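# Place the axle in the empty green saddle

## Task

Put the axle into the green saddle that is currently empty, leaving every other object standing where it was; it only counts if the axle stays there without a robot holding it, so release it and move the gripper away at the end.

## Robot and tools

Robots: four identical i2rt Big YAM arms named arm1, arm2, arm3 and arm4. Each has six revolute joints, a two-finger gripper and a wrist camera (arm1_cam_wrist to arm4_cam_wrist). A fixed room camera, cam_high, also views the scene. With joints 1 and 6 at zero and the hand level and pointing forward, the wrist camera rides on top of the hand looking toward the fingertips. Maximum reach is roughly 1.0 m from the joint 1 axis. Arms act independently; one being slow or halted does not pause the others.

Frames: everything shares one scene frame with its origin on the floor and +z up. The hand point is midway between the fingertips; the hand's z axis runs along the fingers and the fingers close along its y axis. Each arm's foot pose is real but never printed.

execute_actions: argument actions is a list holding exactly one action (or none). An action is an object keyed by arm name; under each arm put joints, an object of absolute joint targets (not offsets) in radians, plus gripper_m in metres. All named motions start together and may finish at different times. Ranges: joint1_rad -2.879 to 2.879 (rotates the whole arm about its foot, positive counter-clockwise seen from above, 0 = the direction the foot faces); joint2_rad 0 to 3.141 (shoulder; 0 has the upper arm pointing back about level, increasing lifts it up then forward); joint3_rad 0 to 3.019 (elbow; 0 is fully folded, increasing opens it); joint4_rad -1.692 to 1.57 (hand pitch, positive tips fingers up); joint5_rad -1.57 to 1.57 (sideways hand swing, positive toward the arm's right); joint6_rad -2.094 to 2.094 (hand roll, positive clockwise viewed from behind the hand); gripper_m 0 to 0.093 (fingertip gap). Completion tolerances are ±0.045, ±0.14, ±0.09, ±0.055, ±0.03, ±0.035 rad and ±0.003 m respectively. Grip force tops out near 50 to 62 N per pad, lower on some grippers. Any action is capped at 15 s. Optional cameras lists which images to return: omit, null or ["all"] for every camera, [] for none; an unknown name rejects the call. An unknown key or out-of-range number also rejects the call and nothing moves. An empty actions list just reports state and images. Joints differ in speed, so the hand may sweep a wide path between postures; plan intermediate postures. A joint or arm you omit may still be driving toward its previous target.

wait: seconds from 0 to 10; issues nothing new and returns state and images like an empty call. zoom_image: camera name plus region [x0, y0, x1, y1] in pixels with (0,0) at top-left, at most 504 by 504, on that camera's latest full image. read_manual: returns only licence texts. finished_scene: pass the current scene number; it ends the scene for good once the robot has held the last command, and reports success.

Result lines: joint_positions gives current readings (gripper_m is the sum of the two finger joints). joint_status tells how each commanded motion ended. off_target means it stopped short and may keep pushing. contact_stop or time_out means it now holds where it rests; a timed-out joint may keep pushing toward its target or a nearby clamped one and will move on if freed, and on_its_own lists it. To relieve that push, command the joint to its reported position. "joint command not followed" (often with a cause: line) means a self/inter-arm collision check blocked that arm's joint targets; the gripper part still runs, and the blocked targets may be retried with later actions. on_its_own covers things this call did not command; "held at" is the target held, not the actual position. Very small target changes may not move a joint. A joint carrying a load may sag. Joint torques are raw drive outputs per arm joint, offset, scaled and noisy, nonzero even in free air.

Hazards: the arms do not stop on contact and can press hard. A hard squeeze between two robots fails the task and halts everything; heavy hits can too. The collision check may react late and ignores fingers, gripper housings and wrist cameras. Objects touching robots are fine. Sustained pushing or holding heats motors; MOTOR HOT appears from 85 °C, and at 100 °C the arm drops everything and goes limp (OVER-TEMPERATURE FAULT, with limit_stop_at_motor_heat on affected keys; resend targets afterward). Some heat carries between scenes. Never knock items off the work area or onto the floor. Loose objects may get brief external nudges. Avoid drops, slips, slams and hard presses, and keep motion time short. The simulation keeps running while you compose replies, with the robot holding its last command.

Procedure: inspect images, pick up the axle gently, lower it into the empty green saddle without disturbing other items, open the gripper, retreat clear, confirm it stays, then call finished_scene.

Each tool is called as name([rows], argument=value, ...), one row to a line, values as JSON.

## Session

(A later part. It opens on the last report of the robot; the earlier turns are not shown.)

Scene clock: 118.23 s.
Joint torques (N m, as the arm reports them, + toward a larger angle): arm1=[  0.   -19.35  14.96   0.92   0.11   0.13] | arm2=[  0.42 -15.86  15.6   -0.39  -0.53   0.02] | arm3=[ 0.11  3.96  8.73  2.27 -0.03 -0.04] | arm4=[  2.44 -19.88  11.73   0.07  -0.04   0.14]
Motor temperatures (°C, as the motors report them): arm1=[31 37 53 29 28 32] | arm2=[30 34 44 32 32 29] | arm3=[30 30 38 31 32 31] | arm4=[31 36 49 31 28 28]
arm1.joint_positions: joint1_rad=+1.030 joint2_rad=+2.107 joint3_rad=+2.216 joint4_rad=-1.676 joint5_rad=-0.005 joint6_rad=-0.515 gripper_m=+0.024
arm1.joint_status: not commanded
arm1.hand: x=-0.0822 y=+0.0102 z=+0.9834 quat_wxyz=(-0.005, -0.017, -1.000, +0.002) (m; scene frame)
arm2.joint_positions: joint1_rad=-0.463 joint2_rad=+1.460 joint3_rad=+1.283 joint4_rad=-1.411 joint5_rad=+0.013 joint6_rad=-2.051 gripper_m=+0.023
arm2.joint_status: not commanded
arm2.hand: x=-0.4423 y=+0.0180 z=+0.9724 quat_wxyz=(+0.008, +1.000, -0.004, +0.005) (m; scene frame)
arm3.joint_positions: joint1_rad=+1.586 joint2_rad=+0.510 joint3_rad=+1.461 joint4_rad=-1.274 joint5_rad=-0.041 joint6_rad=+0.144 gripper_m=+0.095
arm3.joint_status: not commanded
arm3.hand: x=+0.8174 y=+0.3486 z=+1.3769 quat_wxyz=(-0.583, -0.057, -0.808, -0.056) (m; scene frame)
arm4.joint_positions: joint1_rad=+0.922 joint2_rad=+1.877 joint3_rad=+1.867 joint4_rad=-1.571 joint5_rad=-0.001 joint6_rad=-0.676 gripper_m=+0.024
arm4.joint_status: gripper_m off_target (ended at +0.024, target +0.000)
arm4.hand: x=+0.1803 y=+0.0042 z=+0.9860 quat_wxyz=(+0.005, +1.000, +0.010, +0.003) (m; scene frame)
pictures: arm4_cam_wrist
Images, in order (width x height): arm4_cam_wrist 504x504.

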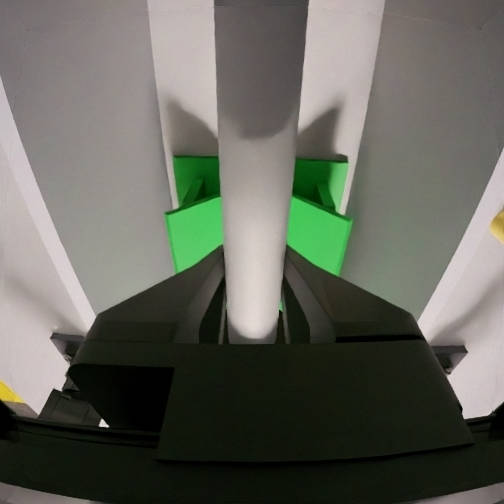

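execute_actions([
  {"arm4":{"joints":{"gripper_m":0.04,"joint2_rad":1.925,"joint1_rad":0.93}}},
], cameras=["arm4_cam_wrist"])

Scene clock: 121.40 s.
Joint torques (N m, as the arm reports them, + toward a larger angle): arm1=[ -0.09 -19.58  14.95   0.88   0.11   0.13] | arm2=[  0.28 -15.65  15.55  -0.32  -0.53   0.04] | arm3=[-0.12  4.57  8.46  2.24  0.   -0.06] | arm4=[  1.69 -20.33  11.67   0.04  -0.04   0.14]
Motor temperatures (°C, as the motors report them): arm1=[31 37 53 29 28 32] | arm2=[30 34 44 32 32 29] | arm3=[30 30 38 31 32 31] | arm4=[31 36 49 31 28 28]
arm1.joint_positions: joint1_rad=+1.030 joint2_rad=+2.107 joint3_rad=+2.216 joint4_rad=-1.676 joint5_rad=-0.005 joint6_rad=-0.515 gripper_m=+0.024
arm1.joint_status: not commanded
arm1.hand: x=-0.0822 y=+0.0102 z=+0.9834 quat_wxyz=(-0.005, -0.017, -1.000, +0.002) (m; scene frame)
arm2.joint_positions: joint1_rad=-0.463 joint2_rad=+1.460 joint3_rad=+1.283 joint4_rad=-1.411 joint5_rad=+0.013 joint6_rad=-2.051 gripper_m=+0.023
arm2.joint_status: not commanded
arm2.hand: x=-0.4423 y=+0.0180 z=+0.9724 quat_wxyz=(+0.008, +1.000, -0.004, +0.005) (m; scene frame)
arm3.joint_positions: joint1_rad=+1.586 joint2_rad=+0.510 joint3_rad=+1.461 joint4_rad=-1.274 joint5_rad=-0.041 joint6_rad=+0.144 gripper_m=+0.095
arm3.joint_status: not commanded
arm3.hand: x=+0.8174 y=+0.3486 z=+1.3769 quat_wxyz=(-0.583, -0.057, -0.808, -0.056) (m; scene frame)
arm4.joint_positions: joint1_rad=+0.922 joint2_rad=+1.903 joint3_rad=+1.867 joint4_rad=-1.572 joint5_rad=-0.001 joint6_rad=-0.676 gripper_m=+0.040
arm4.joint_status: all done
arm4.hand: x=+0.1787 y=+0.0054 z=+0.9715 quat_wxyz=(+0.013, +1.000, +0.010, +0.014) (m; scene frame)
pictures: arm4_cam_wrist
Images, in order (width x height): arm4_cam_wrist 504x504.

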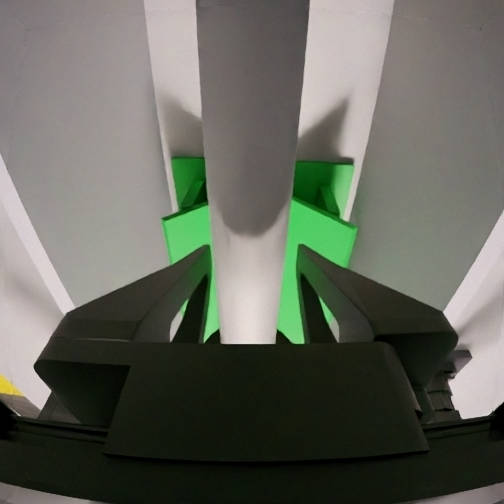

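execute_actions([
  {"arm4":{"joints":{"gripper_m":0.0}}},
], cameras=[])

execute_actions([
  {"arm4":{"joints":{"gripper_m":0.0,"joint2_rad":1.885,"joint3_rad":1.94}},"arm2":{"joints":{"joint2_rad":1.41}},"arm1":{"joints":{"joint2_rad":2.085,"joint3_rad":2.26}}},
], cameras=[])

execute_actions([
  {"arm1":{"joints":{"gripper_m":0.07}}},
], cameras=["arm1_cam_wrist"])

Scene clock: 128.10 s.
Joint torques (N m, as the arm reports them, + toward a larger angle): arm1=[ -0.1  -19.3   14.95   0.96   0.19   0.14] | arm2=[  0.33 -16.09  15.61  -0.31  -0.52   0.03] | arm3=[-0.25  4.04  8.8   2.2  -0.01 -0.06] | arm4=[  1.6  -20.27  11.66   0.06   0.03   0.04]
Motor temperatures (°C, as the motors report them): arm1=[31 38 53 29 28 32] | arm2=[30 34 44 32 32 29] | arm3=[30 30 38 31 32 31] | arm4=[31 36 49 31 28 28]
arm1.joint_positions: joint1_rad=+1.030 joint2_rad=+2.107 joint3_rad=+2.216 joint4_rad=-1.677 joint5_rad=-0.007 joint6_rad=-0.516 gripper_m=+0.024
arm1.joint_status: not commanded
arm1.hand: x=-0.0823 y=+0.0109 z=+0.9834 quat_wxyz=(-0.004, -0.016, -1.000, +0.000) (m; scene frame)
arm2.joint_positions: joint1_rad=-0.463 joint2_rad=+1.460 joint3_rad=+1.283 joint4_rad=-1.411 joint5_rad=+0.013 joint6_rad=-2.052 gripper_m=+0.023
arm2.joint_status: not commanded
arm2.hand: x=-0.4424 y=+0.0179 z=+0.9724 quat_wxyz=(+0.008, +1.000, -0.004, +0.005) (m; scene frame)
arm3.joint_positions: joint1_rad=+1.586 joint2_rad=+0.510 joint3_rad=+1.461 joint4_rad=-1.274 joint5_rad=-0.041 joint6_rad=+0.144 gripper_m=+0.095
arm3.joint_status: not commanded
arm3.hand: x=+0.8174 y=+0.3486 z=+1.3769 quat_wxyz=(-0.583, -0.057, -0.808, -0.056) (m; scene frame)
arm4.joint_positions: joint1_rad=+0.922 joint2_rad=+1.903 joint3_rad=+1.867 joint4_rad=-1.573 joint5_rad=-0.003 joint6_rad=-0.669 gripper_m=+0.023
arm4.joint_status: gripper_m off_target (ended at +0.023, target +0.000)
arm4.hand: x=+0.1788 y=+0.0049 z=+0.9715 quat_wxyz=(+0.014, +1.000, +0.007, +0.014) (m; scene frame)
pictures: none
No camera images: the call's "cameras" was empty. Leave "cameras" out to get every camera's image.

Scene clock: 128.63 s.
Joint torques (N m, as the arm reports them, + toward a larger angle): arm1=[ -0.06 -17.29  12.1    1.     0.2    0.14] | arm2=[  0.45 -16.75  15.57  -0.37  -0.53   0.05] | arm3=[-0.62  3.64  8.51  2.12  0.04 -0.09] | arm4=[  1.71 -23.61  13.39   0.09   0.03   0.05]
Motor temperatures (°C, as the motors report them): arm1=[31 38 53 29 28 32] | arm2=[30 34 44 32 32 29] | arm3=[30 30 38 31 32 31] | arm4=[31 36 50 31 28 28]
arm1.joint_positions: joint1_rad=+1.030 joint2_rad=+2.107 joint3_rad=+2.216 joint4_rad=-1.678 joint5_rad=-0.007 joint6_rad=-0.516 gripper_m=+0.024
arm1.joint_status: all done
arm1.hand: x=-0.0823 y=+0.0109 z=+0.9834 quat_wxyz=(-0.004, -0.016, -1.000, +0.000) (m; scene frame)
arm2.joint_positions: joint1_rad=-0.463 joint2_rad=+1.458 joint3_rad=+1.283 joint4_rad=-1.411 joint5_rad=+0.013 joint6_rad=-2.052 gripper_m=+0.023
arm2.joint_status: all done
arm2.hand: x=-0.4424 y=+0.0178 z=+0.9730 quat_wxyz=(+0.008, +1.000, -0.003, +0.005) (m; scene frame)
arm3.joint_positions: joint1_rad=+1.586 joint2_rad=+0.510 joint3_rad=+1.461 joint4_rad=-1.274 joint5_rad=-0.041 joint6_rad=+0.144 gripper_m=+0.095
arm3.joint_status: not commanded
arm3.hand: x=+0.8174 y=+0.3486 z=+1.3769 quat_wxyz=(-0.583, -0.057, -0.808, -0.056) (m; scene frame)
arm4.joint_positions: joint1_rad=+0.922 joint2_rad=+1.901 joint3_rad=+1.868 joint4_rad=-1.573 joint5_rad=-0.003 joint6_rad=-0.669 gripper_m=+0.023
arm4.joint_status: gripper_m off_target (ended at +0.023, target +0.000); the others done
arm4.hand: x=+0.1786 y=+0.0050 z=+0.9728 quat_wxyz=(+0.013, +1.000, +0.007, +0.013) (m; scene frame)
pictures: none
No camera images: the call's "cameras" was empty. Leave "cameras" out to get every camera's image.

Scene clock: 129.30 s.
Joint torques (N m, as the arm reports them, + toward a larger angle): arm1=[ -0.27 -17.01  12.05   1.01   0.1    0.14] | arm2=[  0.51 -16.62  15.55  -0.3   -0.54   0.05] | arm3=[-0.15  4.52  8.6   2.2  -0.03 -0.12] | arm4=[  1.64 -23.62  13.4    0.07   0.03   0.05]
Motor temperatures (°C, as the motors report them): arm1=[31 38 53 29 28 32] | arm2=[30 34 44 32 32 29] | arm3=[30 30 38 31 32 31] | arm4=[31 36 50 31 28 28]
arm1.joint_positions: joint1_rad=+1.030 joint2_rad=+2.103 joint3_rad=+2.217 joint4_rad=-1.678 joint5_rad=-0.004 joint6_rad=-0.516 gripper_m=+0.070
arm1.joint_status: all done
arm1.hand: x=-0.0827 y=+0.0107 z=+0.9863 quat_wxyz=(-0.006, -0.016, -1.000, +0.003) (m; scene frame)
arm2.joint_positions: joint1_rad=-0.463 joint2_rad=+1.458 joint3_rad=+1.283 joint4_rad=-1.411 joint5_rad=+0.013 joint6_rad=-2.052 gripper_m=+0.023
arm2.joint_status: not commanded
arm2.hand: x=-0.4424 y=+0.0178 z=+0.9730 quat_wxyz=(+0.008, +1.000, -0.003, +0.005) (m; scene frame)
arm3.joint_positions: joint1_rad=+1.586 joint2_rad=+0.510 joint3_rad=+1.461 joint4_rad=-1.274 joint5_rad=-0.041 joint6_rad=+0.144 gripper_m=+0.095
arm3.joint_status: not commanded
arm3.hand: x=+0.8174 y=+0.3486 z=+1.3769 quat_wxyz=(-0.583, -0.057, -0.808, -0.056) (m; scene frame)
arm4.joint_positions: joint1_rad=+0.922 joint2_rad=+1.901 joint3_rad=+1.868 joint4_rad=-1.573 joint5_rad=-0.003 joint6_rad=-0.669 gripper_m=+0.023
arm4.joint_status: not commanded
arm4.hand: x=+0.1786 y=+0.0050 z=+0.9728 quat_wxyz=(+0.013, +1.000, +0.007, +0.013) (m; scene frame)
pictures: arm1_cam_wrist
Images, in order (width x height): arm1_cam_wrist 504x504.

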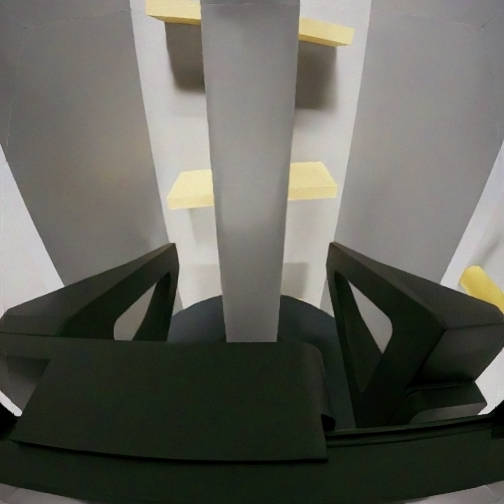

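execute_actions([
  {"arm1":{"joints":{"joint2_rad":1.88,"joint4_rad":-1.68}}},
], cameras=[])

execute_actions([
  {"arm1":{"joints":{"joint2_rad":0.75,"joint3_rad":1.17}}},
], cameras=[])

execute_actions([
  {"arm1":{"joints":{"joint1_rad":-0.22,"joint6_rad":-1.78}}},
], cameras=[])

execute_actions([
  {"arm1":{"joints":{"joint2_rad":1.15,"joint3_rad":1.31,"joint4_rad":-1.66}}},
], cameras=["arm1_cam_wrist","cam_high"])

Scene clock: 136.43 s.
Joint torques (N m, as the arm reports them, + toward a larger angle): arm1=[ -0.01 -12.24   9.53   1.32   0.1    0.15] | arm2=[  0.59 -16.54  15.58  -0.34  -0.54   0.05] | arm3=[-0.65  4.27  8.66  2.18 -0.05 -0.1 ] | arm4=[  1.67 -23.67  13.38   0.07   0.03   0.05]
Motor temperatures (°C, as the motors report them): arm1=[31 37 52 29 28 32] | arm2=[30 34 45 32 32 29] | arm3=[30 30 38 31 32 31] | arm4=[31 36 51 31 28 28]
arm1.joint_positions: joint1_rad=+1.030 joint2_rad=+1.869 joint3_rad=+2.245 joint4_rad=-1.678 joint5_rad=-0.004 joint6_rad=-0.516 gripper_m=+0.070
arm1.joint_status: all done
arm1.hand: x=-0.1131 y=+0.0298 z=+1.1419 quat_wxyz=(-0.118, -0.016, -0.990, +0.069) (m; scene frame)
arm2.joint_positions: joint1_rad=-0.463 joint2_rad=+1.458 joint3_rad=+1.283 joint4_rad=-1.411 joint5_rad=+0.013 joint6_rad=-2.052 gripper_m=+0.023
arm2.joint_status: not commanded
arm2.hand: x=-0.4424 y=+0.0178 z=+0.9730 quat_wxyz=(+0.008, +1.000, -0.003, +0.005) (m; scene frame)
arm3.joint_positions: joint1_rad=+1.586 joint2_rad=+0.510 joint3_rad=+1.461 joint4_rad=-1.274 joint5_rad=-0.041 joint6_rad=+0.144 gripper_m=+0.095
arm3.joint_status: not commanded
arm3.hand: x=+0.8174 y=+0.3486 z=+1.3769 quat_wxyz=(-0.583, -0.057, -0.808, -0.056) (m; scene frame)
arm4.joint_positions: joint1_rad=+0.922 joint2_rad=+1.901 joint3_rad=+1.868 joint4_rad=-1.573 joint5_rad=-0.003 joint6_rad=-0.669 gripper_m=+0.023
arm4.joint_status: not commanded
arm4.hand: x=+0.1786 y=+0.0050 z=+0.9728 quat_wxyz=(+0.013, +1.000, +0.007, +0.013) (m; scene frame)
pictures: none
No camera images: the call's "cameras" was empty. Leave "cameras" out to get every camera's image.

Scene clock: 138.07 s.
Joint torques (N m, as the arm reports them, + toward a larger angle): arm1=[0.   0.7  8.91 1.48 0.11 0.15] | arm2=[  0.48 -16.51  15.57  -0.3   -0.54   0.04] | arm3=[-0.02  3.83  8.5   2.19 -0.04 -0.13] | arm4=[  1.65 -23.65  13.37   0.09   0.03   0.05]
Motor temperatures (°C, as the motors report them): arm1=[31 37 51 29 28 32] | arm2=[30 34 45 32 32 29] | arm3=[30 30 38 31 32 31] | arm4=[31 36 51 31 28 28]
arm1.joint_positions: joint1_rad=+1.030 joint2_rad=+0.760 joint3_rad=+1.164 joint4_rad=-1.679 joint5_rad=-0.004 joint6_rad=-0.516 gripper_m=+0.070
arm1.joint_status: all done
arm1.hand: x=-0.4561 y=+0.2392 z=+1.1195 quat_wxyz=(-0.130, -0.016, -0.989, +0.076) (m; scene frame)
arm2.joint_positions: joint1_rad=-0.463 joint2_rad=+1.458 joint3_rad=+1.283 joint4_rad=-1.411 joint5_rad=+0.013 joint6_rad=-2.052 gripper_m=+0.023
arm2.joint_status: not commanded
arm2.hand: x=-0.4424 y=+0.0178 z=+0.9730 quat_wxyz=(+0.008, +1.000, -0.003, +0.005) (m; scene frame)
arm3.joint_positions: joint1_rad=+1.586 joint2_rad=+0.510 joint3_rad=+1.461 joint4_rad=-1.274 joint5_rad=-0.041 joint6_rad=+0.144 gripper_m=+0.095
arm3.joint_status: not commanded
arm3.hand: x=+0.8174 y=+0.3486 z=+1.3769 quat_wxyz=(-0.583, -0.057, -0.808, -0.056) (m; scene frame)
arm4.joint_positions: joint1_rad=+0.922 joint2_rad=+1.901 joint3_rad=+1.868 joint4_rad=-1.573 joint5_rad=-0.003 joint6_rad=-0.669 gripper_m=+0.023
arm4.joint_status: not commanded
arm4.hand: x=+0.1786 y=+0.0050 z=+0.9728 quat_wxyz=(+0.013, +1.000, +0.007, +0.013) (m; scene frame)
pictures: none
No camera images: the call's "cameras" was empty. Leave "cameras" out to get every camera's image.

Scene clock: 140.10 s.
Joint torques (N m, as the arm reports them, + toward a larger angle): arm1=[-0.1   0.65  8.82  1.37 -0.05  0.08] | arm2=[  0.38 -16.71  15.56  -0.41  -0.53   0.04] | arm3=[-0.66  4.02  8.72  2.33  0.   -0.08] | arm4=[  1.68 -23.63  13.36   0.1    0.02   0.05]
Motor temperatures (°C, as the motors report them): arm1=[31 37 51 29 28 32] | arm2=[30 34 45 32 32 29] | arm3=[30 30 38 31 32 31] | arm4=[31 37 52 31 28 28]
arm1.joint_positions: joint1_rad=-0.215 joint2_rad=+0.760 joint3_rad=+1.164 joint4_rad=-1.679 joint5_rad=-0.002 joint6_rad=-1.770 gripper_m=+0.070
arm1.joint_status: all done
arm1.hand: x=-0.6892 y=+0.1405 z=+1.1193 quat_wxyz=(+0.028, -0.012, -0.989, +0.147) (m; scene frame)
arm2.joint_positions: joint1_rad=-0.463 joint2_rad=+1.458 joint3_rad=+1.283 joint4_rad=-1.411 joint5_rad=+0.013 joint6_rad=-2.052 gripper_m=+0.023
arm2.joint_status: not commanded
arm2.hand: x=-0.4424 y=+0.0178 z=+0.9730 quat_wxyz=(+0.008, +1.000, -0.003, +0.005) (m; scene frame)
arm3.joint_positions: joint1_rad=+1.586 joint2_rad=+0.510 joint3_rad=+1.461 joint4_rad=-1.274 joint5_rad=-0.041 joint6_rad=+0.144 gripper_m=+0.095
arm3.joint_status: not commanded
arm3.hand: x=+0.8174 y=+0.3486 z=+1.3769 quat_wxyz=(-0.583, -0.057, -0.808, -0.056) (m; scene frame)
arm4.joint_positions: joint1_rad=+0.922 joint2_rad=+1.901 joint3_rad=+1.868 joint4_rad=-1.573 joint5_rad=-0.003 joint6_rad=-0.669 gripper_m=+0.023
arm4.joint_status: not commanded
arm4.hand: x=+0.1786 y=+0.0050 z=+0.9728 quat_wxyz=(+0.013, +1.000, +0.007, +0.013) (m; scene frame)
pictures: none
No camera images: the call's "cameras" was empty. Leave "cameras" out to get every camera's image.

Scene clock: 141.33 s.
Joint torques (N m, as the arm reports them, + toward a larger angle): arm1=[-0.07 -4.94 10.3   1.05 -0.06  0.05] | arm2=[  0.49 -16.99  15.65  -0.37  -0.53   0.05] | arm3=[-0.33  3.94  8.65  2.25  0.01 -0.11] | arm4=[  1.74 -23.68  13.38   0.08   0.03   0.05]
Motor temperatures (°C, as the motors report them): arm1=[31 36 50 29 28 32] | arm2=[30 34 45 32 32 29] | arm3=[30 30 38 31 32 31] | arm4=[31 37 52 31 28 28]
arm1.joint_positions: joint1_rad=-0.215 joint2_rad=+1.162 joint3_rad=+1.288 joint4_rad=-1.665 joint5_rad=-0.002 joint6_rad=-1.771 gripper_m=+0.070
arm1.joint_status: all done
arm1.hand: x=-0.7119 y=+0.0393 z=+1.0713 quat_wxyz=(+0.001, -0.011, -1.000, +0.018) (m; scene frame)
arm2.joint_positions: joint1_rad=-0.463 joint2_rad=+1.458 joint3_rad=+1.283 joint4_rad=-1.411 joint5_rad=+0.013 joint6_rad=-2.052 gripper_m=+0.023
arm2.joint_status: not commanded
arm2.hand: x=-0.4424 y=+0.0178 z=+0.9730 quat_wxyz=(+0.008, +1.000, -0.003, +0.005) (m; scene frame)
arm3.joint_positions: joint1_rad=+1.586 joint2_rad=+0.510 joint3_rad=+1.461 joint4_rad=-1.274 joint5_rad=-0.041 joint6_rad=+0.144 gripper_m=+0.095
arm3.joint_status: not commanded
arm3.hand: x=+0.8174 y=+0.3486 z=+1.3769 quat_wxyz=(-0.583, -0.057, -0.808, -0.056) (m; scene frame)
arm4.joint_positions: joint1_rad=+0.922 joint2_rad=+1.901 joint3_rad=+1.868 joint4_rad=-1.573 joint5_rad=-0.003 joint6_rad=-0.669 gripper_m=+0.023
arm4.joint_status: not commanded
arm4.hand: x=+0.1786 y=+0.0050 z=+0.9728 quat_wxyz=(+0.013, +1.000, +0.007, +0.013) (m; scene frame)
pictures: arm1_cam_wrist, cam_high
Images, in order (width x height): arm1_cam_wrist 504x504, cam_high 896x504.

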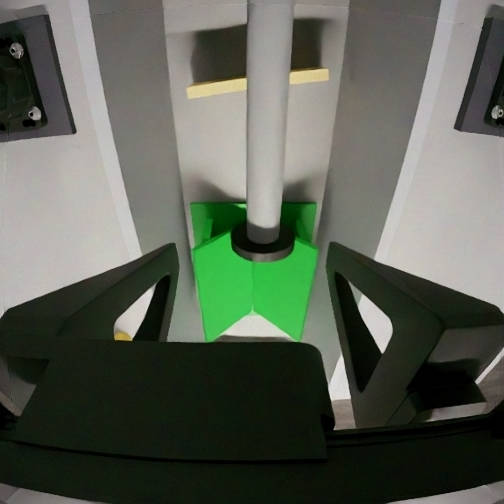

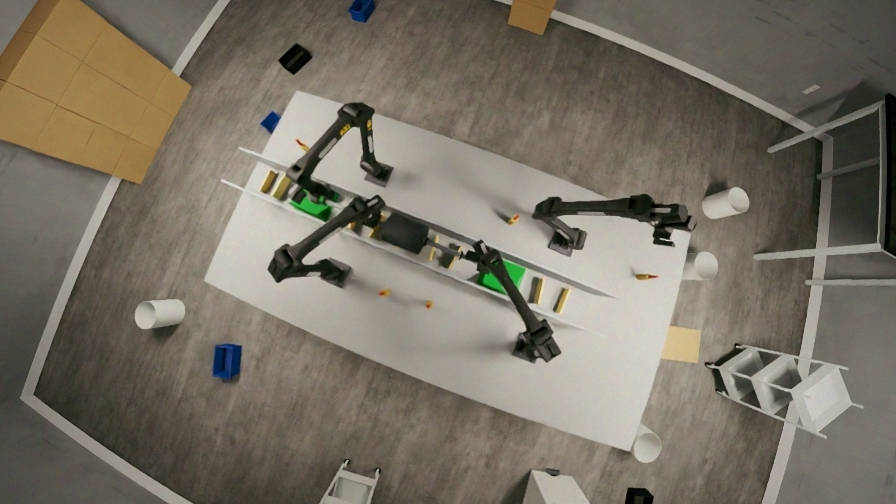

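execute_actions([
  {"arm1":{"joints":{"joint1_rad":-0.135,"joint2_rad":1.185,"joint3_rad":1.17,"joint4_rad":-1.54,"joint6_rad":-1.69,"gripper_m":0.085}}},
], cameras=[])

execute_actions([
  {"arm1":{"joints":{"joint2_rad":1.195,"joint3_rad":1.055,"joint4_rad":-1.413}}},
], cameras=["arm1_cam_wrist"])

Scene clock: 148.93 s.
Joint torques (N m, as the arm reports them, + toward a larger angle): arm1=[ 0.22 -3.92  9.24  1.27 -0.06  0.2 ] | arm2=[  0.47 -16.58  15.57  -0.29  -0.53   0.05] | arm3=[ 0.    4.76  8.6   2.24  0.   -0.1 ] | arm4=[  1.73 -23.59  13.37   0.08   0.02   0.05]
Motor temperatures (°C, as the motors report them): arm1=[31 35 49 29 28 32] | arm2=[30 34 45 32 32 29] | arm3=[30 30 38 31 32 31] | arm4=[31 37 53 31 28 28]
arm1.joint_positions: joint1_rad=-0.134 joint2_rad=+1.183 joint3_rad=+1.160 joint4_rad=-1.550 joint5_rad=-0.002 joint6_rad=-1.701 gripper_m=+0.085
arm1.joint_status: all done
arm1.hand: x=-0.6865 y=+0.0317 z=+1.0166 quat_wxyz=(-0.003, -0.006, -1.000, +0.002) (m; scene frame)
arm2.joint_positions: joint1_rad=-0.463 joint2_rad=+1.458 joint3_rad=+1.283 joint4_rad=-1.411 joint5_rad=+0.013 joint6_rad=-2.052 gripper_m=+0.023
arm2.joint_status: not commanded
arm2.hand: x=-0.4424 y=+0.0178 z=+0.9730 quat_wxyz=(+0.008, +1.000, -0.003, +0.005) (m; scene frame)
arm3.joint_positions: joint1_rad=+1.586 joint2_rad=+0.510 joint3_rad=+1.461 joint4_rad=-1.274 joint5_rad=-0.041 joint6_rad=+0.144 gripper_m=+0.095
arm3.joint_status: not commanded
arm3.hand: x=+0.8174 y=+0.3486 z=+1.3769 quat_wxyz=(-0.583, -0.057, -0.808, -0.056) (m; scene frame)
arm4.joint_positions: joint1_rad=+0.922 joint2_rad=+1.901 joint3_rad=+1.868 joint4_rad=-1.573 joint5_rad=-0.003 joint6_rad=-0.669 gripper_m=+0.023
arm4.joint_status: not commanded
arm4.hand: x=+0.1786 y=+0.0050 z=+0.9728 quat_wxyz=(+0.013, +1.000, +0.007, +0.013) (m; scene frame)
pictures: none
No camera images: the call's "cameras" was empty. Leave "cameras" out to get every camera's image.

Scene clock: 149.80 s.
Joint torques (N m, as the arm reports them, + toward a larger angle): arm1=[ 0.21 -3.32  9.05  1.3  -0.06  0.22] | arm2=[  0.47 -16.61  15.55  -0.25  -0.52   0.04] | arm3=[-0.42  4.46  8.59  2.17  0.02 -0.1 ] | arm4=[  1.74 -23.61  13.37   0.07   0.03   0.05]
Motor temperatures (°C, as the motors report them): arm1=[31 35 49 29 28 32] | arm2=[30 34 45 32 32 29] | arm3=[30 30 38 31 32 31] | arm4=[31 37 53 31 28 28]
arm1.joint_positions: joint1_rad=-0.134 joint2_rad=+1.188 joint3_rad=+1.046 joint4_rad=-1.423 joint5_rad=-0.002 joint6_rad=-1.700 gripper_m=+0.085
arm1.joint_status: all done
arm1.hand: x=-0.6864 y=+0.0312 z=+0.9717 quat_wxyz=(-0.002, -0.006, -1.000, +0.006) (m; scene frame)
arm2.joint_positions: joint1_rad=-0.463 joint2_rad=+1.458 joint3_rad=+1.283 joint4_rad=-1.411 joint5_rad=+0.013 joint6_rad=-2.052 gripper_m=+0.023
arm2.joint_status: not commanded
arm2.hand: x=-0.4424 y=+0.0178 z=+0.9730 quat_wxyz=(+0.008, +1.000, -0.003, +0.005) (m; scene frame)
arm3.joint_positions: joint1_rad=+1.586 joint2_rad=+0.510 joint3_rad=+1.461 joint4_rad=-1.274 joint5_rad=-0.041 joint6_rad=+0.144 gripper_m=+0.095
arm3.joint_status: not commanded
arm3.hand: x=+0.8174 y=+0.3486 z=+1.3769 quat_wxyz=(-0.583, -0.057, -0.808, -0.056) (m; scene frame)
arm4.joint_positions: joint1_rad=+0.922 joint2_rad=+1.901 joint3_rad=+1.868 joint4_rad=-1.573 joint5_rad=-0.003 joint6_rad=-0.669 gripper_m=+0.023
arm4.joint_status: not commanded
arm4.hand: x=+0.1786 y=+0.0050 z=+0.9728 quat_wxyz=(+0.013, +1.000, +0.007, +0.013) (m; scene frame)
pictures: arm1_cam_wrist
Images, in order (width x height): arm1_cam_wrist 504x504.

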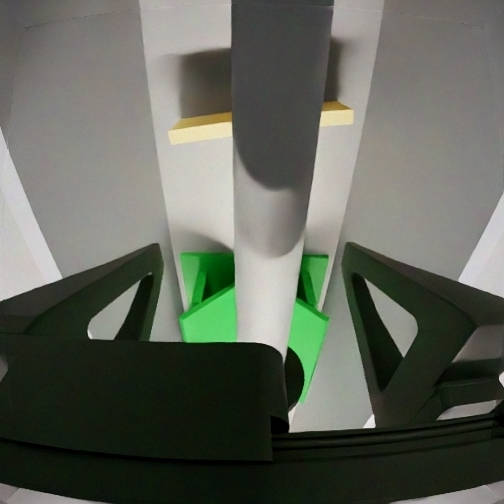

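execute_actions([
  {"arm1":{"joints":{"joint2_rad":1.215,"joint4_rad":-1.4,"gripper_m":0.045}}},
], cameras=[])

execute_actions([
  {"arm1":{"joints":{"gripper_m":0}}},
], cameras=["arm1_cam_wrist"])

Scene clock: 155.30 s.
Joint torques (N m, as the arm reports them, + toward a larger angle): arm1=[ 0.24 -3.42  9.02  1.27 -0.06  0.21] | arm2=[  0.32 -16.71  15.57  -0.3   -0.53   0.04] | arm3=[-0.3   4.48  8.7   2.23 -0.02 -0.14] | arm4=[  1.66 -23.69  13.36   0.08   0.02   0.05]
Motor temperatures (°C, as the motors report them): arm1=[31 35 48 29 28 32] | arm2=[30 34 45 32 32 29] | arm3=[30 30 38 31 32 31] | arm4=[31 37 53 31 28 28]
arm1.joint_positions: joint1_rad=-0.134 joint2_rad=+1.204 joint3_rad=+1.046 joint4_rad=-1.409 joint5_rad=-0.002 joint6_rad=-1.699 gripper_m=+0.045
arm1.joint_status: all done
arm1.hand: x=-0.6870 y=+0.0268 z=+0.9670 quat_wxyz=(-0.002, -0.006, -1.000, +0.005) (m; scene frame)
arm2.joint_positions: joint1_rad=-0.463 joint2_rad=+1.458 joint3_rad=+1.283 joint4_rad=-1.411 joint5_rad=+0.013 joint6_rad=-2.052 gripper_m=+0.023
arm2.joint_status: not commanded
arm2.hand: x=-0.4424 y=+0.0178 z=+0.9730 quat_wxyz=(+0.008, +1.000, -0.003, +0.005) (m; scene frame)
arm3.joint_positions: joint1_rad=+1.586 joint2_rad=+0.510 joint3_rad=+1.461 joint4_rad=-1.274 joint5_rad=-0.041 joint6_rad=+0.144 gripper_m=+0.095
arm3.joint_status: not commanded
arm3.hand: x=+0.8174 y=+0.3486 z=+1.3769 quat_wxyz=(-0.583, -0.057, -0.808, -0.056) (m; scene frame)
arm4.joint_positions: joint1_rad=+0.922 joint2_rad=+1.901 joint3_rad=+1.868 joint4_rad=-1.573 joint5_rad=-0.003 joint6_rad=-0.669 gripper_m=+0.023
arm4.joint_status: not commanded
arm4.hand: x=+0.1786 y=+0.0050 z=+0.9728 quat_wxyz=(+0.013, +1.000, +0.007, +0.013) (m; scene frame)
pictures: none
No camera images: the call's "cameras" was empty. Leave "cameras" out to get every camera's image.

Scene clock: 155.87 s.
Joint torques (N m, as the arm reports them, + toward a larger angle): arm1=[ 0.18 -3.45  9.05  1.16 -0.06  0.11] | arm2=[  0.58 -16.66  15.62  -0.38  -0.48   0.04] | arm3=[ 0.36  3.78  8.7   2.15  0.   -0.12] | arm4=[  1.7  -23.66  13.37   0.07   0.01   0.05]
Motor temperatures (°C, as the motors report them): arm1=[31 35 48 29 28 32] | arm2=[30 34 45 32 32 29] | arm3=[30 30 38 31 32 31] | arm4=[31 37 53 31 28 28]
arm1.joint_positions: joint1_rad=-0.134 joint2_rad=+1.204 joint3_rad=+1.046 joint4_rad=-1.407 joint5_rad=-0.002 joint6_rad=-1.688 gripper_m=+0.023
arm1.joint_status: gripper_m off_target (ended at +0.023, target +0.000)
arm1.hand: x=-0.6871 y=+0.0262 z=+0.9669 quat_wxyz=(-0.002, -0.012, -1.000, +0.006) (m; scene frame)
arm2.joint_positions: joint1_rad=-0.463 joint2_rad=+1.458 joint3_rad=+1.283 joint4_rad=-1.410 joint5_rad=+0.012 joint6_rad=-2.052 gripper_m=+0.023
arm2.joint_status: not commanded
arm2.hand: x=-0.4424 y=+0.0182 z=+0.9730 quat_wxyz=(+0.007, +1.000, -0.003, +0.005) (m; scene frame)
arm3.joint_positions: joint1_rad=+1.586 joint2_rad=+0.510 joint3_rad=+1.461 joint4_rad=-1.274 joint5_rad=-0.041 joint6_rad=+0.144 gripper_m=+0.095
arm3.joint_status: not commanded
arm3.hand: x=+0.8174 y=+0.3486 z=+1.3769 quat_wxyz=(-0.583, -0.057, -0.808, -0.056) (m; scene frame)
arm4.joint_positions: joint1_rad=+0.922 joint2_rad=+1.901 joint3_rad=+1.868 joint4_rad=-1.573 joint5_rad=-0.002 joint6_rad=-0.669 gripper_m=+0.023
arm4.joint_status: not commanded
arm4.hand: x=+0.1787 y=+0.0051 z=+0.9728 quat_wxyz=(+0.013, +1.000, +0.007, +0.013) (m; scene frame)
pictures: arm1_cam_wrist
Images, in order (width x height): arm1_cam_wrist 504x504.

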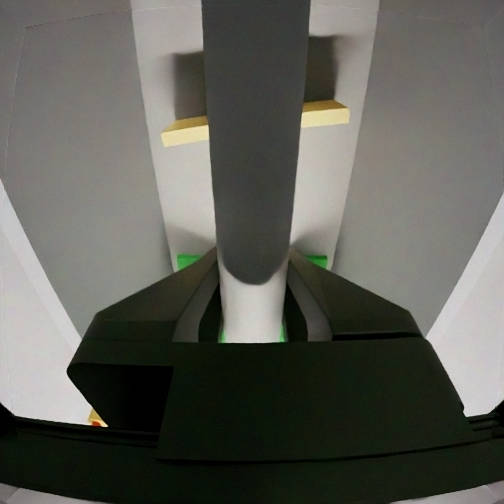

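execute_actions([
  {"arm1":{"joints":{"joint2_rad":1.18,"joint3_rad":1.115}},"arm4":{"joints":{"joint2_rad":1.87,"joint3_rad":1.95}},"arm2":{"joints":{"joint2_rad":1.44,"joint3_rad":1.32}}},
], cameras=[])

execute_actions([
  {"arm2":{"joints":{"gripper_m":0.07}}},
], cameras=[])

execute_actions([
  {"arm2":{"joints":{"joint2_rad":1.28,"joint3_rad":1.5,"joint4_rad":-1.62}}},
], cameras=[])

execute_actions([
  {"arm2":{"joints":{"joint2_rad":0.5,"joint3_rad":1.2}}},
], cameras=["cam_high"])

Scene clock: 162.93 s.
Joint torques (N m, as the arm reports them, + toward a larger angle): arm1=[ 0.23 -5.88 13.83  1.16 -0.06  0.11] | arm2=[  0.46 -14.07  12.06  -0.31  -0.47   0.05] | arm3=[ 0.09  4.36  8.68  2.11  0.04 -0.16] | arm4=[  1.74 -25.    14.08   0.08   0.01   0.05]
Motor temperatures (°C, as the motors report them): arm1=[31 34 48 29 28 32] | arm2=[30 35 45 32 32 29] | arm3=[30 30 38 31 32 31] | arm4=[31 37 54 31 28 28]
arm1.joint_positions: joint1_rad=-0.134 joint2_rad=+1.204 joint3_rad=+1.048 joint4_rad=-1.407 joint5_rad=-0.002 joint6_rad=-1.688 gripper_m=+0.023
arm1.joint_status: all done
arm1.hand: x=-0.6871 y=+0.0258 z=+0.9677 quat_wxyz=(-0.002, -0.012, -1.000, +0.007) (m; scene frame)
arm2.joint_positions: joint1_rad=-0.463 joint2_rad=+1.460 joint3_rad=+1.283 joint4_rad=-1.411 joint5_rad=+0.012 joint6_rad=-2.052 gripper_m=+0.023
arm2.joint_status: all done
arm2.hand: x=-0.4425 y=+0.0182 z=+0.9725 quat_wxyz=(+0.007, +1.000, -0.003, +0.004) (m; scene frame)
arm3.joint_positions: joint1_rad=+1.586 joint2_rad=+0.510 joint3_rad=+1.461 joint4_rad=-1.274 joint5_rad=-0.041 joint6_rad=+0.144 gripper_m=+0.095
arm3.joint_status: not commanded
arm3.hand: x=+0.8174 y=+0.3486 z=+1.3769 quat_wxyz=(-0.583, -0.057, -0.808, -0.056) (m; scene frame)
arm4.joint_positions: joint1_rad=+0.922 joint2_rad=+1.901 joint3_rad=+1.868 joint4_rad=-1.573 joint5_rad=-0.002 joint6_rad=-0.669 gripper_m=+0.023
arm4.joint_status: all done
arm4.hand: x=+0.1787 y=+0.0051 z=+0.9728 quat_wxyz=(+0.013, +1.000, +0.007, +0.013) (m; scene frame)
pictures: none
No camera images: the call's "cameras" was empty. Leave "cameras" out to get every camera's image.

Scene clock: 163.60 s.
Joint torques (N m, as the arm reports them, + toward a larger angle): arm1=[ 0.26 -5.87 13.8   1.12 -0.06  0.11] | arm2=[  0.38 -13.46  12.1   -0.4   -0.2    0.06] | arm3=[ 0.15  4.02  8.64  2.2   0.02 -0.12] | arm4=[  1.77 -24.85  14.08   0.08   0.     0.04]
Motor temperatures (°C, as the motors report them): arm1=[31 34 48 29 28 32] | arm2=[30 34 45 32 32 29] | arm3=[30 30 38 31 32 31] | arm4=[31 37 54 31 28 28]
arm1.joint_positions: joint1_rad=-0.134 joint2_rad=+1.204 joint3_rad=+1.048 joint4_rad=-1.407 joint5_rad=-0.002 joint6_rad=-1.688 gripper_m=+0.023
arm1.joint_status: not commanded
arm1.hand: x=-0.6871 y=+0.0258 z=+0.9677 quat_wxyz=(-0.002, -0.012, -1.000, +0.007) (m; scene frame)
arm2.joint_positions: joint1_rad=-0.463 joint2_rad=+1.455 joint3_rad=+1.283 joint4_rad=-1.411 joint5_rad=+0.004 joint6_rad=-2.052 gripper_m=+0.070
arm2.joint_status: all done
arm2.hand: x=-0.4438 y=+0.0184 z=+0.9745 quat_wxyz=(+0.003, +1.000, -0.003, +0.002) (m; scene frame)
arm3.joint_positions: joint1_rad=+1.586 joint2_rad=+0.510 joint3_rad=+1.461 joint4_rad=-1.274 joint5_rad=-0.041 joint6_rad=+0.144 gripper_m=+0.095
arm3.joint_status: not commanded
arm3.hand: x=+0.8174 y=+0.3486 z=+1.3769 quat_wxyz=(-0.583, -0.057, -0.808, -0.056) (m; scene frame)
arm4.joint_positions: joint1_rad=+0.922 joint2_rad=+1.901 joint3_rad=+1.868 joint4_rad=-1.573 joint5_rad=-0.002 joint6_rad=-0.669 gripper_m=+0.023
arm4.joint_status: not commanded
arm4.hand: x=+0.1787 y=+0.0051 z=+0.9728 quat_wxyz=(+0.013, +1.000, +0.007, +0.013) (m; scene frame)
pictures: none
No camera images: the call's "cameras" was empty. Leave "cameras" out to get every camera's image.

Scene clock: 164.83 s.
Joint torques (N m, as the arm reports them, + toward a larger angle): arm1=[ 0.23 -5.86 13.82  1.15 -0.06  0.11] | arm2=[ 0.61 -9.55 11.58 -0.08 -0.17  0.06] | arm3=[ 0.46  4.03  8.56  2.17  0.02 -0.07] | arm4=[  1.73 -24.94  14.08   0.06   0.     0.05]
Motor temperatures (°C, as the motors report them): arm1=[31 34 48 29 28 32] | arm2=[30 34 45 32 32 29] | arm3=[30 30 38 31 32 31] | arm4=[31 37 54 31 28 28]
arm1.joint_positions: joint1_rad=-0.134 joint2_rad=+1.204 joint3_rad=+1.048 joint4_rad=-1.407 joint5_rad=-0.002 joint6_rad=-1.688 gripper_m=+0.023
arm1.joint_status: not commanded
arm1.hand: x=-0.6871 y=+0.0258 z=+0.9677 quat_wxyz=(-0.002, -0.012, -1.000, +0.007) (m; scene frame)
arm2.joint_positions: joint1_rad=-0.463 joint2_rad=+1.280 joint3_rad=+1.473 joint4_rad=-1.614 joint5_rad=+0.004 joint6_rad=-2.052 gripper_m=+0.070
arm2.joint_status: all done
arm2.hand: x=-0.4584 y=-0.0080 z=+1.1135 quat_wxyz=(-0.067, +0.997, -0.003, +0.039) (m; scene frame)
arm3.joint_positions: joint1_rad=+1.586 joint2_rad=+0.510 joint3_rad=+1.461 joint4_rad=-1.274 joint5_rad=-0.041 joint6_rad=+0.144 gripper_m=+0.095
arm3.joint_status: not commanded
arm3.hand: x=+0.8174 y=+0.3486 z=+1.3769 quat_wxyz=(-0.583, -0.057, -0.808, -0.056) (m; scene frame)
arm4.joint_positions: joint1_rad=+0.922 joint2_rad=+1.901 joint3_rad=+1.868 joint4_rad=-1.573 joint5_rad=-0.002 joint6_rad=-0.669 gripper_m=+0.023
arm4.joint_status: not commanded
arm4.hand: x=+0.1787 y=+0.0051 z=+0.9728 quat_wxyz=(+0.013, +1.000, +0.007, +0.013) (m; scene frame)
pictures: none
No camera images: the call's "cameras" was empty. Leave "cameras" out to get every camera's image.

Scene clock: 166.33 s.
Joint torques (N m, as the arm reports them, + toward a larger angle): arm1=[ 0.23 -5.85 13.82  1.15 -0.05  0.11] | arm2=[ 0.43  4.75  7.84  0.91 -0.19  0.12] | arm3=[ 0.    4.06  8.37  2.02  0.01 -0.09] | arm4=[  1.61 -24.97  14.09   0.08   0.     0.05]
Motor temperatures (°C, as the motors report them): arm1=[31 34 49 29 28 32] | arm2=[30 34 45 32 32 29] | arm3=[30 30 38 31 32 31] | arm4=[31 37 54 31 28 28]
arm1.joint_positions: joint1_rad=-0.134 joint2_rad=+1.204 joint3_rad=+1.048 joint4_rad=-1.407 joint5_rad=-0.002 joint6_rad=-1.688 gripper_m=+0.023
arm1.joint_status: not commanded
arm1.hand: x=-0.6871 y=+0.0258 z=+0.9677 quat_wxyz=(-0.002, -0.012, -1.000, +0.007) (m; scene frame)
arm2.joint_positions: joint1_rad=-0.463 joint2_rad=+0.491 joint3_rad=+1.204 joint4_rad=-1.617 joint5_rad=+0.004 joint6_rad=-2.052 gripper_m=+0.070
arm2.joint_status: all done
arm2.hand: x=-0.5661 y=-0.2105 z=+1.1947 quat_wxyz=(-0.291, +0.944, -0.003, +0.157) (m; scene frame)
arm3.joint_positions: joint1_rad=+1.586 joint2_rad=+0.510 joint3_rad=+1.461 joint4_rad=-1.274 joint5_rad=-0.041 joint6_rad=+0.144 gripper_m=+0.095
arm3.joint_status: not commanded
arm3.hand: x=+0.8174 y=+0.3486 z=+1.3769 quat_wxyz=(-0.583, -0.057, -0.808, -0.056) (m; scene frame)
arm4.joint_positions: joint1_rad=+0.922 joint2_rad=+1.901 joint3_rad=+1.868 joint4_rad=-1.573 joint5_rad=-0.002 joint6_rad=-0.669 gripper_m=+0.023
arm4.joint_status: not commanded
arm4.hand: x=+0.1787 y=+0.0051 z=+0.9728 quat_wxyz=(+0.013, +1.000, +0.007, +0.013) (m; scene frame)
pictures: cam_high
Images, in order (width x height): cam_high 896x504.

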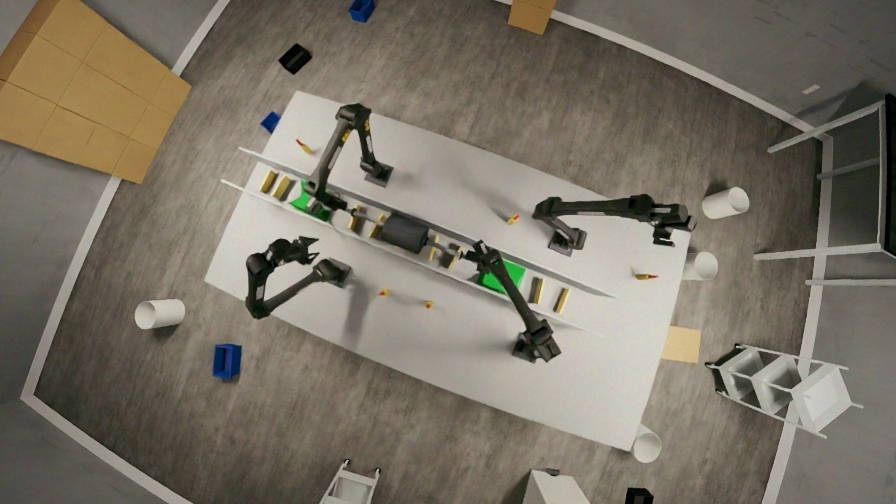

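execute_actions([
  {"arm1":{"joints":{"joint1_rad":0.232,"joint2_rad":1.195,"joint3_rad":1.16,"joint4_rad":-1.435,"joint6_rad":-1.315}},"arm4":{"joints":{"joint1_rad":0.772,"joint2_rad":1.605,"joint3_rad":1.55,"joint4_rad":-1.445,"joint6_rad":-0.825}}},
], cameras=[])

execute_actions([
  {"arm1":{"joints":{"joint1_rad":0.54,"joint2_rad":1.32,"joint3_rad":1.277,"joint4_rad":-1.415,"joint6_rad":-1.008}},"arm4":{"joints":{"joint1_rad":0.567,"joint2_rad":1.41,"joint3_rad":1.322,"joint4_rad":-1.415,"joint6_rad":-1.03}}},
], cameras=["arm1_cam_wrist","arm4_cam_wrist"])

Scene clock: 183.20 s.
Joint torques (N m, as the arm reports them, + toward a larger angle): arm1=[ 0.26 -5.25 14.79  0.66  0.08  0.22] | arm2=[ 0.58  4.83  7.83  0.91 -0.19  0.12] | arm3=[ 0.01  4.65  8.6   2.15 -0.02 -0.11] | arm4=[  1.94 -19.45   8.97   0.69  -0.24   0.12]
Motor temperatures (°C, as the motors report them): arm1=[31 34 52 29 28 32] | arm2=[30 34 41 32 31 29] | arm3=[30 30 38 31 32 31] | arm4=[31 38 55 31 28 28]
arm1.joint_positions: joint1_rad=+0.233 joint2_rad=+1.207 joint3_rad=+1.082 joint4_rad=-1.432 joint5_rad=-0.005 joint6_rad=-1.326 gripper_m=+0.023
arm1.joint_status: all done
arm1.hand: x=-0.5661 y=+0.0266 z=+0.9801 quat_wxyz=(-0.006, -0.010, -1.000, +0.009) (m; scene frame)
arm2.joint_positions: joint1_rad=-0.463 joint2_rad=+0.491 joint3_rad=+1.204 joint4_rad=-1.617 joint5_rad=+0.004 joint6_rad=-2.052 gripper_m=+0.070
arm2.joint_status: not commanded
arm2.hand: x=-0.5661 y=-0.2105 z=+1.1947 quat_wxyz=(-0.291, +0.944, -0.003, +0.157) (m; scene frame)
arm3.joint_positions: joint1_rad=+1.586 joint2_rad=+0.510 joint3_rad=+1.461 joint4_rad=-1.274 joint5_rad=-0.041 joint6_rad=+0.144 gripper_m=+0.095
arm3.joint_status: not commanded
arm3.hand: x=+0.8174 y=+0.3486 z=+1.3769 quat_wxyz=(-0.583, -0.057, -0.808, -0.056) (m; scene frame)
arm4.joint_positions: joint1_rad=+0.761 joint2_rad=+1.629 joint3_rad=+1.541 joint4_rad=-1.458 joint5_rad=+0.004 joint6_rad=-0.831 gripper_m=+0.023
arm4.joint_status: all done
arm4.hand: x=+0.2998 y=+0.0143 z=+0.9895 quat_wxyz=(-0.009, +1.000, +0.007, -0.007) (m; scene frame)
pictures: none
No camera images: the call's "cameras" was empty. Leave "cameras" out to get every camera's image.

Scene clock: 184.27 s.
Joint torques (N m, as the arm reports them, + toward a larger angle): arm1=[ 0.13 -8.44 14.36  0.83  0.04  0.23] | arm2=[ 0.36  4.94  7.82  0.86 -0.17  0.12] | arm3=[ 0.67  3.44  8.66  2.24  0.01 -0.1 ] | arm4=[  2.36 -15.35   9.04   0.48  -0.45   0.19]
Motor temperatures (°C, as the motors report them): arm1=[31 34 52 29 28 32] | arm2=[30 34 41 32 31 29] | arm3=[30 30 38 31 32 31] | arm4=[31 38 55 31 28 28]
arm1.joint_positions: joint1_rad=+0.542 joint2_rad=+1.350 joint3_rad=+1.204 joint4_rad=-1.414 joint5_rad=-0.004 joint6_rad=-1.019 gripper_m=+0.023
arm1.joint_status: all done
arm1.hand: x=-0.4441 y=+0.0195 z=+0.9787 quat_wxyz=(-0.006, -0.008, -1.000, +0.006) (m; scene frame)
arm2.joint_positions: joint1_rad=-0.463 joint2_rad=+0.491 joint3_rad=+1.204 joint4_rad=-1.617 joint5_rad=+0.004 joint6_rad=-2.052 gripper_m=+0.070
arm2.joint_status: not commanded
arm2.hand: x=-0.5661 y=-0.2105 z=+1.1947 quat_wxyz=(-0.291, +0.944, -0.003, +0.157) (m; scene frame)
arm3.joint_positions: joint1_rad=+1.586 joint2_rad=+0.510 joint3_rad=+1.461 joint4_rad=-1.274 joint5_rad=-0.041 joint6_rad=+0.144 gripper_m=+0.095
arm3.joint_status: not commanded
arm3.hand: x=+0.8174 y=+0.3486 z=+1.3769 quat_wxyz=(-0.583, -0.057, -0.808, -0.056) (m; scene frame)
arm4.joint_positions: joint1_rad=+0.550 joint2_rad=+1.429 joint3_rad=+1.310 joint4_rad=-1.422 joint5_rad=+0.009 joint6_rad=-1.042 gripper_m=+0.023
arm4.joint_status: all done
arm4.hand: x=+0.4235 y=+0.0128 z=+0.9882 quat_wxyz=(-0.014, +1.000, +0.007, -0.004) (m; scene frame)
pictures: arm1_cam_wrist, arm4_cam_wrist
Images, in order (width x height): arm1_cam_wrist 504x504, arm4_cam_wrist 504x504.

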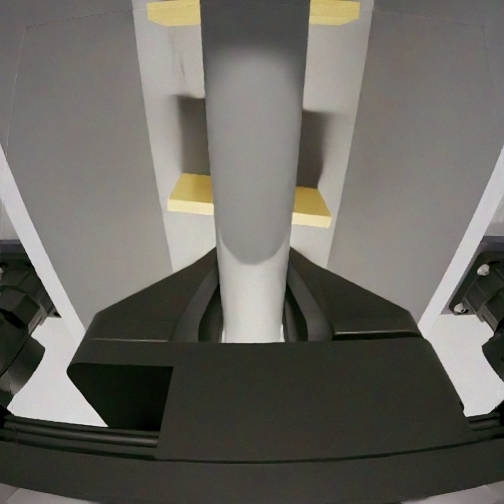

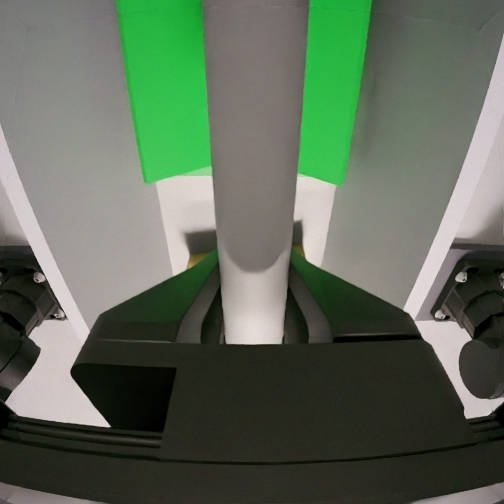

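execute_actions([
  {"arm1":{"joints":{"joint1_rad":0.76,"joint2_rad":1.51,"joint3_rad":1.48,"joint4_rad":-1.432,"joint6_rad":-0.785}},"arm4":{"joints":{"joint1_rad":0.291,"joint2_rad":1.285,"joint3_rad":1.175,"joint4_rad":-1.43,"joint6_rad":-1.305}}},
], cameras=[])

execute_actions([
  {"arm1":{"joints":{"joint1_rad":0.916,"joint2_rad":1.743,"joint3_rad":1.785,"joint4_rad":-1.497,"joint6_rad":-0.63}},"arm4":{"joints":{"joint1_rad":-0.047,"joint2_rad":1.24,"joint3_rad":1.135,"joint4_rad":-1.435,"joint6_rad":-1.64}}},
], cameras=["arm1_cam_wrist","arm4_cam_wrist"])

Scene clock: 190.70 s.
Joint torques (N m, as the arm reports them, + toward a larger angle): arm1=[ -0.4  -10.92  14.74   0.79   0.03   0.13] | arm2=[ 0.61  4.61  7.87  0.89 -0.17  0.11] | arm3=[-0.5   4.36  8.56  2.32  0.   -0.11] | arm4=[  2.   -12.17   8.78   0.12  -0.36   0.01]
Motor temperatures (°C, as the motors report them): arm1=[31 34 53 29 28 32] | arm2=[30 33 40 32 31 29] | arm3=[30 30 38 31 32 31] | arm4=[31 37 53 31 28 28]
arm1.joint_positions: joint1_rad=+0.765 joint2_rad=+1.540 joint3_rad=+1.402 joint4_rad=-1.431 joint5_rad=-0.003 joint6_rad=-0.784 gripper_m=+0.023
arm1.joint_status: all done
arm1.hand: x=-0.3268 y=+0.0192 z=+0.9782 quat_wxyz=(-0.003, -0.015, -1.000, +0.002) (m; scene frame)
arm2.joint_positions: joint1_rad=-0.463 joint2_rad=+0.491 joint3_rad=+1.204 joint4_rad=-1.617 joint5_rad=+0.004 joint6_rad=-2.052 gripper_m=+0.070
arm2.joint_status: not commanded
arm2.hand: x=-0.5661 y=-0.2105 z=+1.1947 quat_wxyz=(-0.291, +0.944, -0.003, +0.157) (m; scene frame)
arm3.joint_positions: joint1_rad=+1.586 joint2_rad=+0.510 joint3_rad=+1.461 joint4_rad=-1.274 joint5_rad=-0.041 joint6_rad=+0.144 gripper_m=+0.095
arm3.joint_status: not commanded
arm3.hand: x=+0.8174 y=+0.3486 z=+1.3769 quat_wxyz=(-0.583, -0.057, -0.808, -0.056) (m; scene frame)
arm4.joint_positions: joint1_rad=+0.279 joint2_rad=+1.299 joint3_rad=+1.167 joint4_rad=-1.429 joint5_rad=+0.006 joint6_rad=-1.302 gripper_m=+0.023
arm4.joint_status: all done
arm4.hand: x=+0.5429 y=+0.0040 z=+0.9815 quat_wxyz=(-0.005, +1.000, +0.002, +0.001) (m; scene frame)
pictures: none
No camera images: the call's "cameras" was empty. Leave "cameras" out to get every camera's image.

Scene clock: 191.83 s.
Joint torques (N m, as the arm reports them, + toward a larger angle): arm1=[  0.18 -14.53  15.08   0.75  -0.11   0.15] | arm2=[ 0.67  4.58  7.9   0.89 -0.17  0.12] | arm3=[-0.42  3.82  8.73  2.05  0.06 -0.06] | arm4=[  1.44 -12.8    8.72  -0.06  -0.53  -0.02]
Motor temperatures (°C, as the motors report them): arm1=[31 34 53 29 28 32] | arm2=[30 33 40 32 31 29] | arm3=[30 30 38 31 32 31] | arm4=[31 37 52 31 28 28]
arm1.joint_positions: joint1_rad=+0.917 joint2_rad=+1.776 joint3_rad=+1.705 joint4_rad=-1.495 joint5_rad=+0.000 joint6_rad=-0.633 gripper_m=+0.023
arm1.joint_status: all done
arm1.hand: x=-0.2089 y=+0.0143 z=+0.9803 quat_wxyz=(-0.003, -0.014, -1.000, +0.004) (m; scene frame)
arm2.joint_positions: joint1_rad=-0.463 joint2_rad=+0.491 joint3_rad=+1.204 joint4_rad=-1.617 joint5_rad=+0.004 joint6_rad=-2.052 gripper_m=+0.070
arm2.joint_status: not commanded
arm2.hand: x=-0.5661 y=-0.2105 z=+1.1947 quat_wxyz=(-0.291, +0.944, -0.003, +0.157) (m; scene frame)
arm3.joint_positions: joint1_rad=+1.586 joint2_rad=+0.510 joint3_rad=+1.461 joint4_rad=-1.274 joint5_rad=-0.041 joint6_rad=+0.144 gripper_m=+0.095
arm3.joint_status: not commanded
arm3.hand: x=+0.8174 y=+0.3486 z=+1.3769 quat_wxyz=(-0.583, -0.057, -0.808, -0.056) (m; scene frame)
arm4.joint_positions: joint1_rad=-0.052 joint2_rad=+1.267 joint3_rad=+1.127 joint4_rad=-1.429 joint5_rad=+0.011 joint6_rad=-1.635 gripper_m=+0.023
arm4.joint_status: all done
arm4.hand: x=+0.6629 y=+0.0019 z=+0.9771 quat_wxyz=(+0.000, +1.000, +0.003, +0.005) (m; scene frame)
pictures: arm1_cam_wrist, arm4_cam_wrist
Images, in order (width x height): arm1_cam_wrist 504x504, arm4_cam_wrist 504x504.

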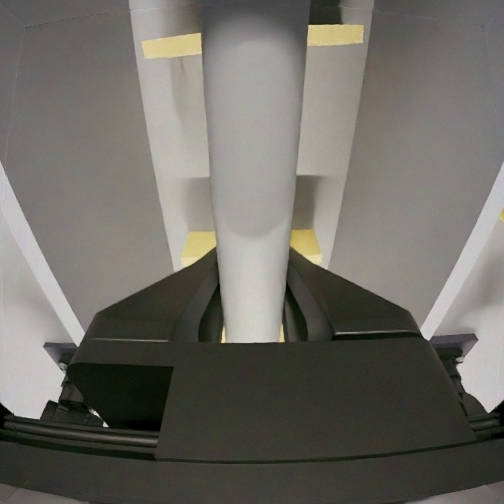

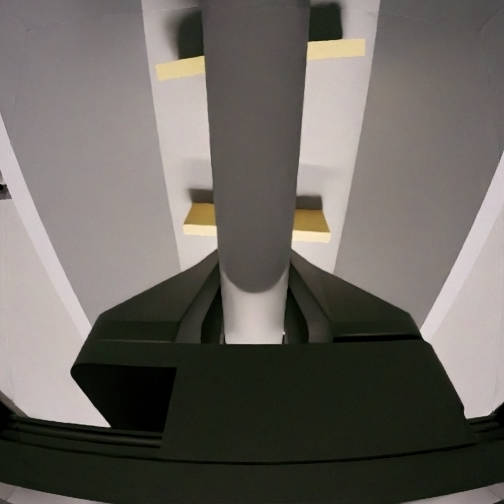

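execute_actions([
  {"arm1":{"joints":{"joint1_rad":1.022,"joint2_rad":2.025,"joint3_rad":2.218,"joint4_rad":-1.643,"joint6_rad":-0.525}},"arm4":{"joints":{"joint1_rad":-0.36,"joint2_rad":1.3,"joint3_rad":1.25,"joint4_rad":-1.425,"joint6_rad":-1.955}}},
], cameras=["arm1_cam_wrist","arm4_cam_wrist","cam_high"])

zoom_image(camera="cam_high", region=[400,210,620,330])

Scene clock: 200.20 s.
Joint torques (N m, as the arm reports them, + toward a larger angle): arm1=[  0.44 -18.15  14.93   0.68  -0.12   0.13] | arm2=[ 0.47  4.92  7.81  0.91 -0.17  0.1 ] | arm3=[-0.65  3.99  8.61  2.2  -0.03 -0.09] | arm4=[  1.8  -13.17  14.31  -0.2   -0.58  -0.06]
Motor temperatures (°C, as the motors report them): arm1=[31 35 54 29 28 32] | arm2=[30 33 40 32 31 29] | arm3=[30 30 38 31 32 31] | arm4=[31 36 51 31 28 28]
arm1.joint_positions: joint1_rad=+1.020 joint2_rad=+2.064 joint3_rad=+2.139 joint4_rad=-1.639 joint5_rad=+0.001 joint6_rad=-0.524 gripper_m=+0.023
arm1.joint_status: all done
arm1.hand: x=-0.0953 y=+0.0097 z=+0.9814 quat_wxyz=(-0.005, -0.017, -1.000, +0.005) (m; scene frame)
arm2.joint_positions: joint1_rad=-0.463 joint2_rad=+0.491 joint3_rad=+1.204 joint4_rad=-1.617 joint5_rad=+0.004 joint6_rad=-2.052 gripper_m=+0.070
arm2.joint_status: not commanded
arm2.hand: x=-0.5661 y=-0.2105 z=+1.1947 quat_wxyz=(-0.291, +0.944, -0.003, +0.157) (m; scene frame)
arm3.joint_positions: joint1_rad=+1.586 joint2_rad=+0.510 joint3_rad=+1.461 joint4_rad=-1.274 joint5_rad=-0.041 joint6_rad=+0.144 gripper_m=+0.095
arm3.joint_status: not commanded
arm3.hand: x=+0.8174 y=+0.3486 z=+1.3769 quat_wxyz=(-0.583, -0.057, -0.808, -0.056) (m; scene frame)
arm4.joint_positions: joint1_rad=-0.369 joint2_rad=+1.320 joint3_rad=+1.163 joint4_rad=-1.416 joint5_rad=+0.012 joint6_rad=-1.947 gripper_m=+0.023
arm4.joint_status: all done
arm4.hand: x=+0.7785 y=-0.0061 z=+0.9726 quat_wxyz=(+0.004, +1.000, +0.000, +0.005) (m; scene frame)
pictures: arm1_cam_wrist, arm4_cam_wrist, cam_high
Images, in order (width x height): arm1_cam_wrist 504x504, arm4_cam_wrist 504x504, cam_high 896x504.

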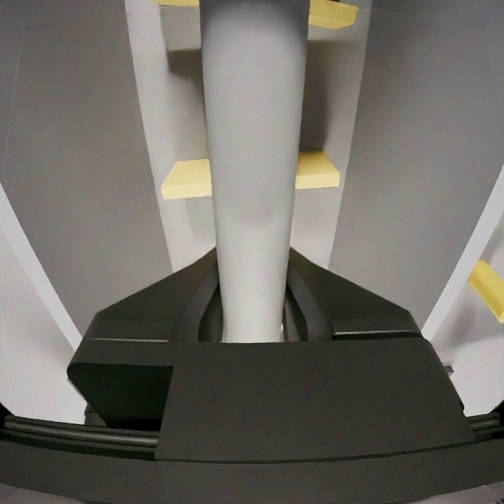

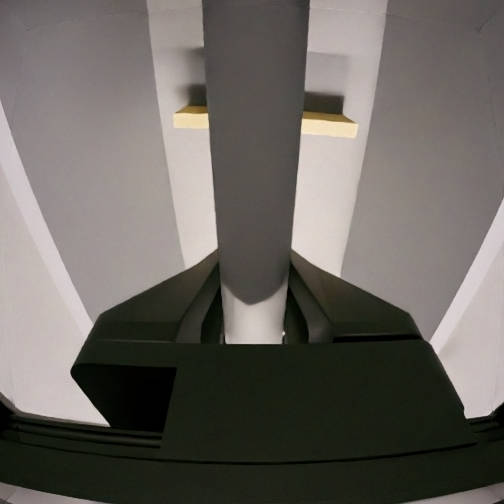

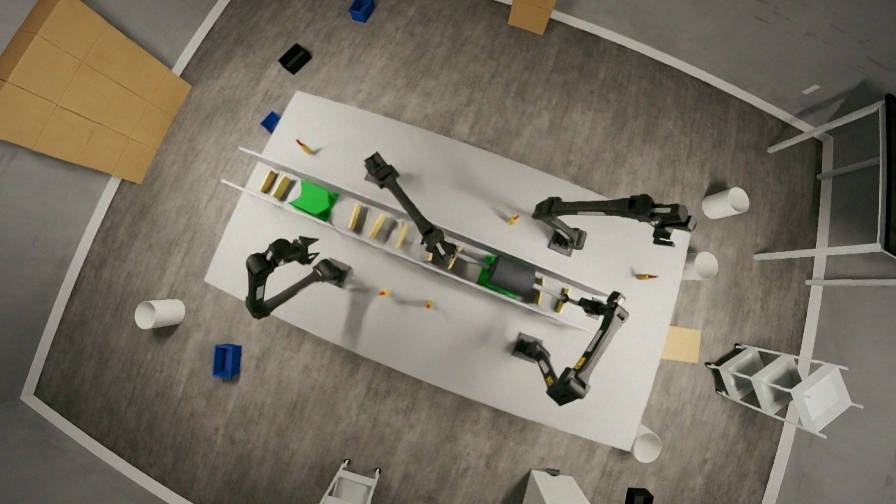

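Region (400, 210, 620, 330) of cam_high's 896x504 image, scaled by 2.291, with more detail than that image has; it fills the top 275 rows of this view, and the rest is white.

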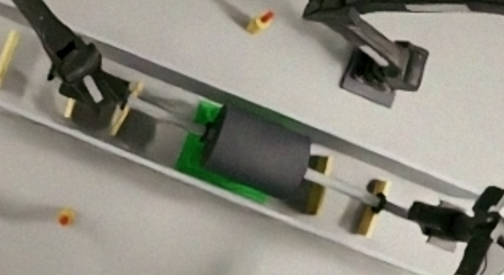

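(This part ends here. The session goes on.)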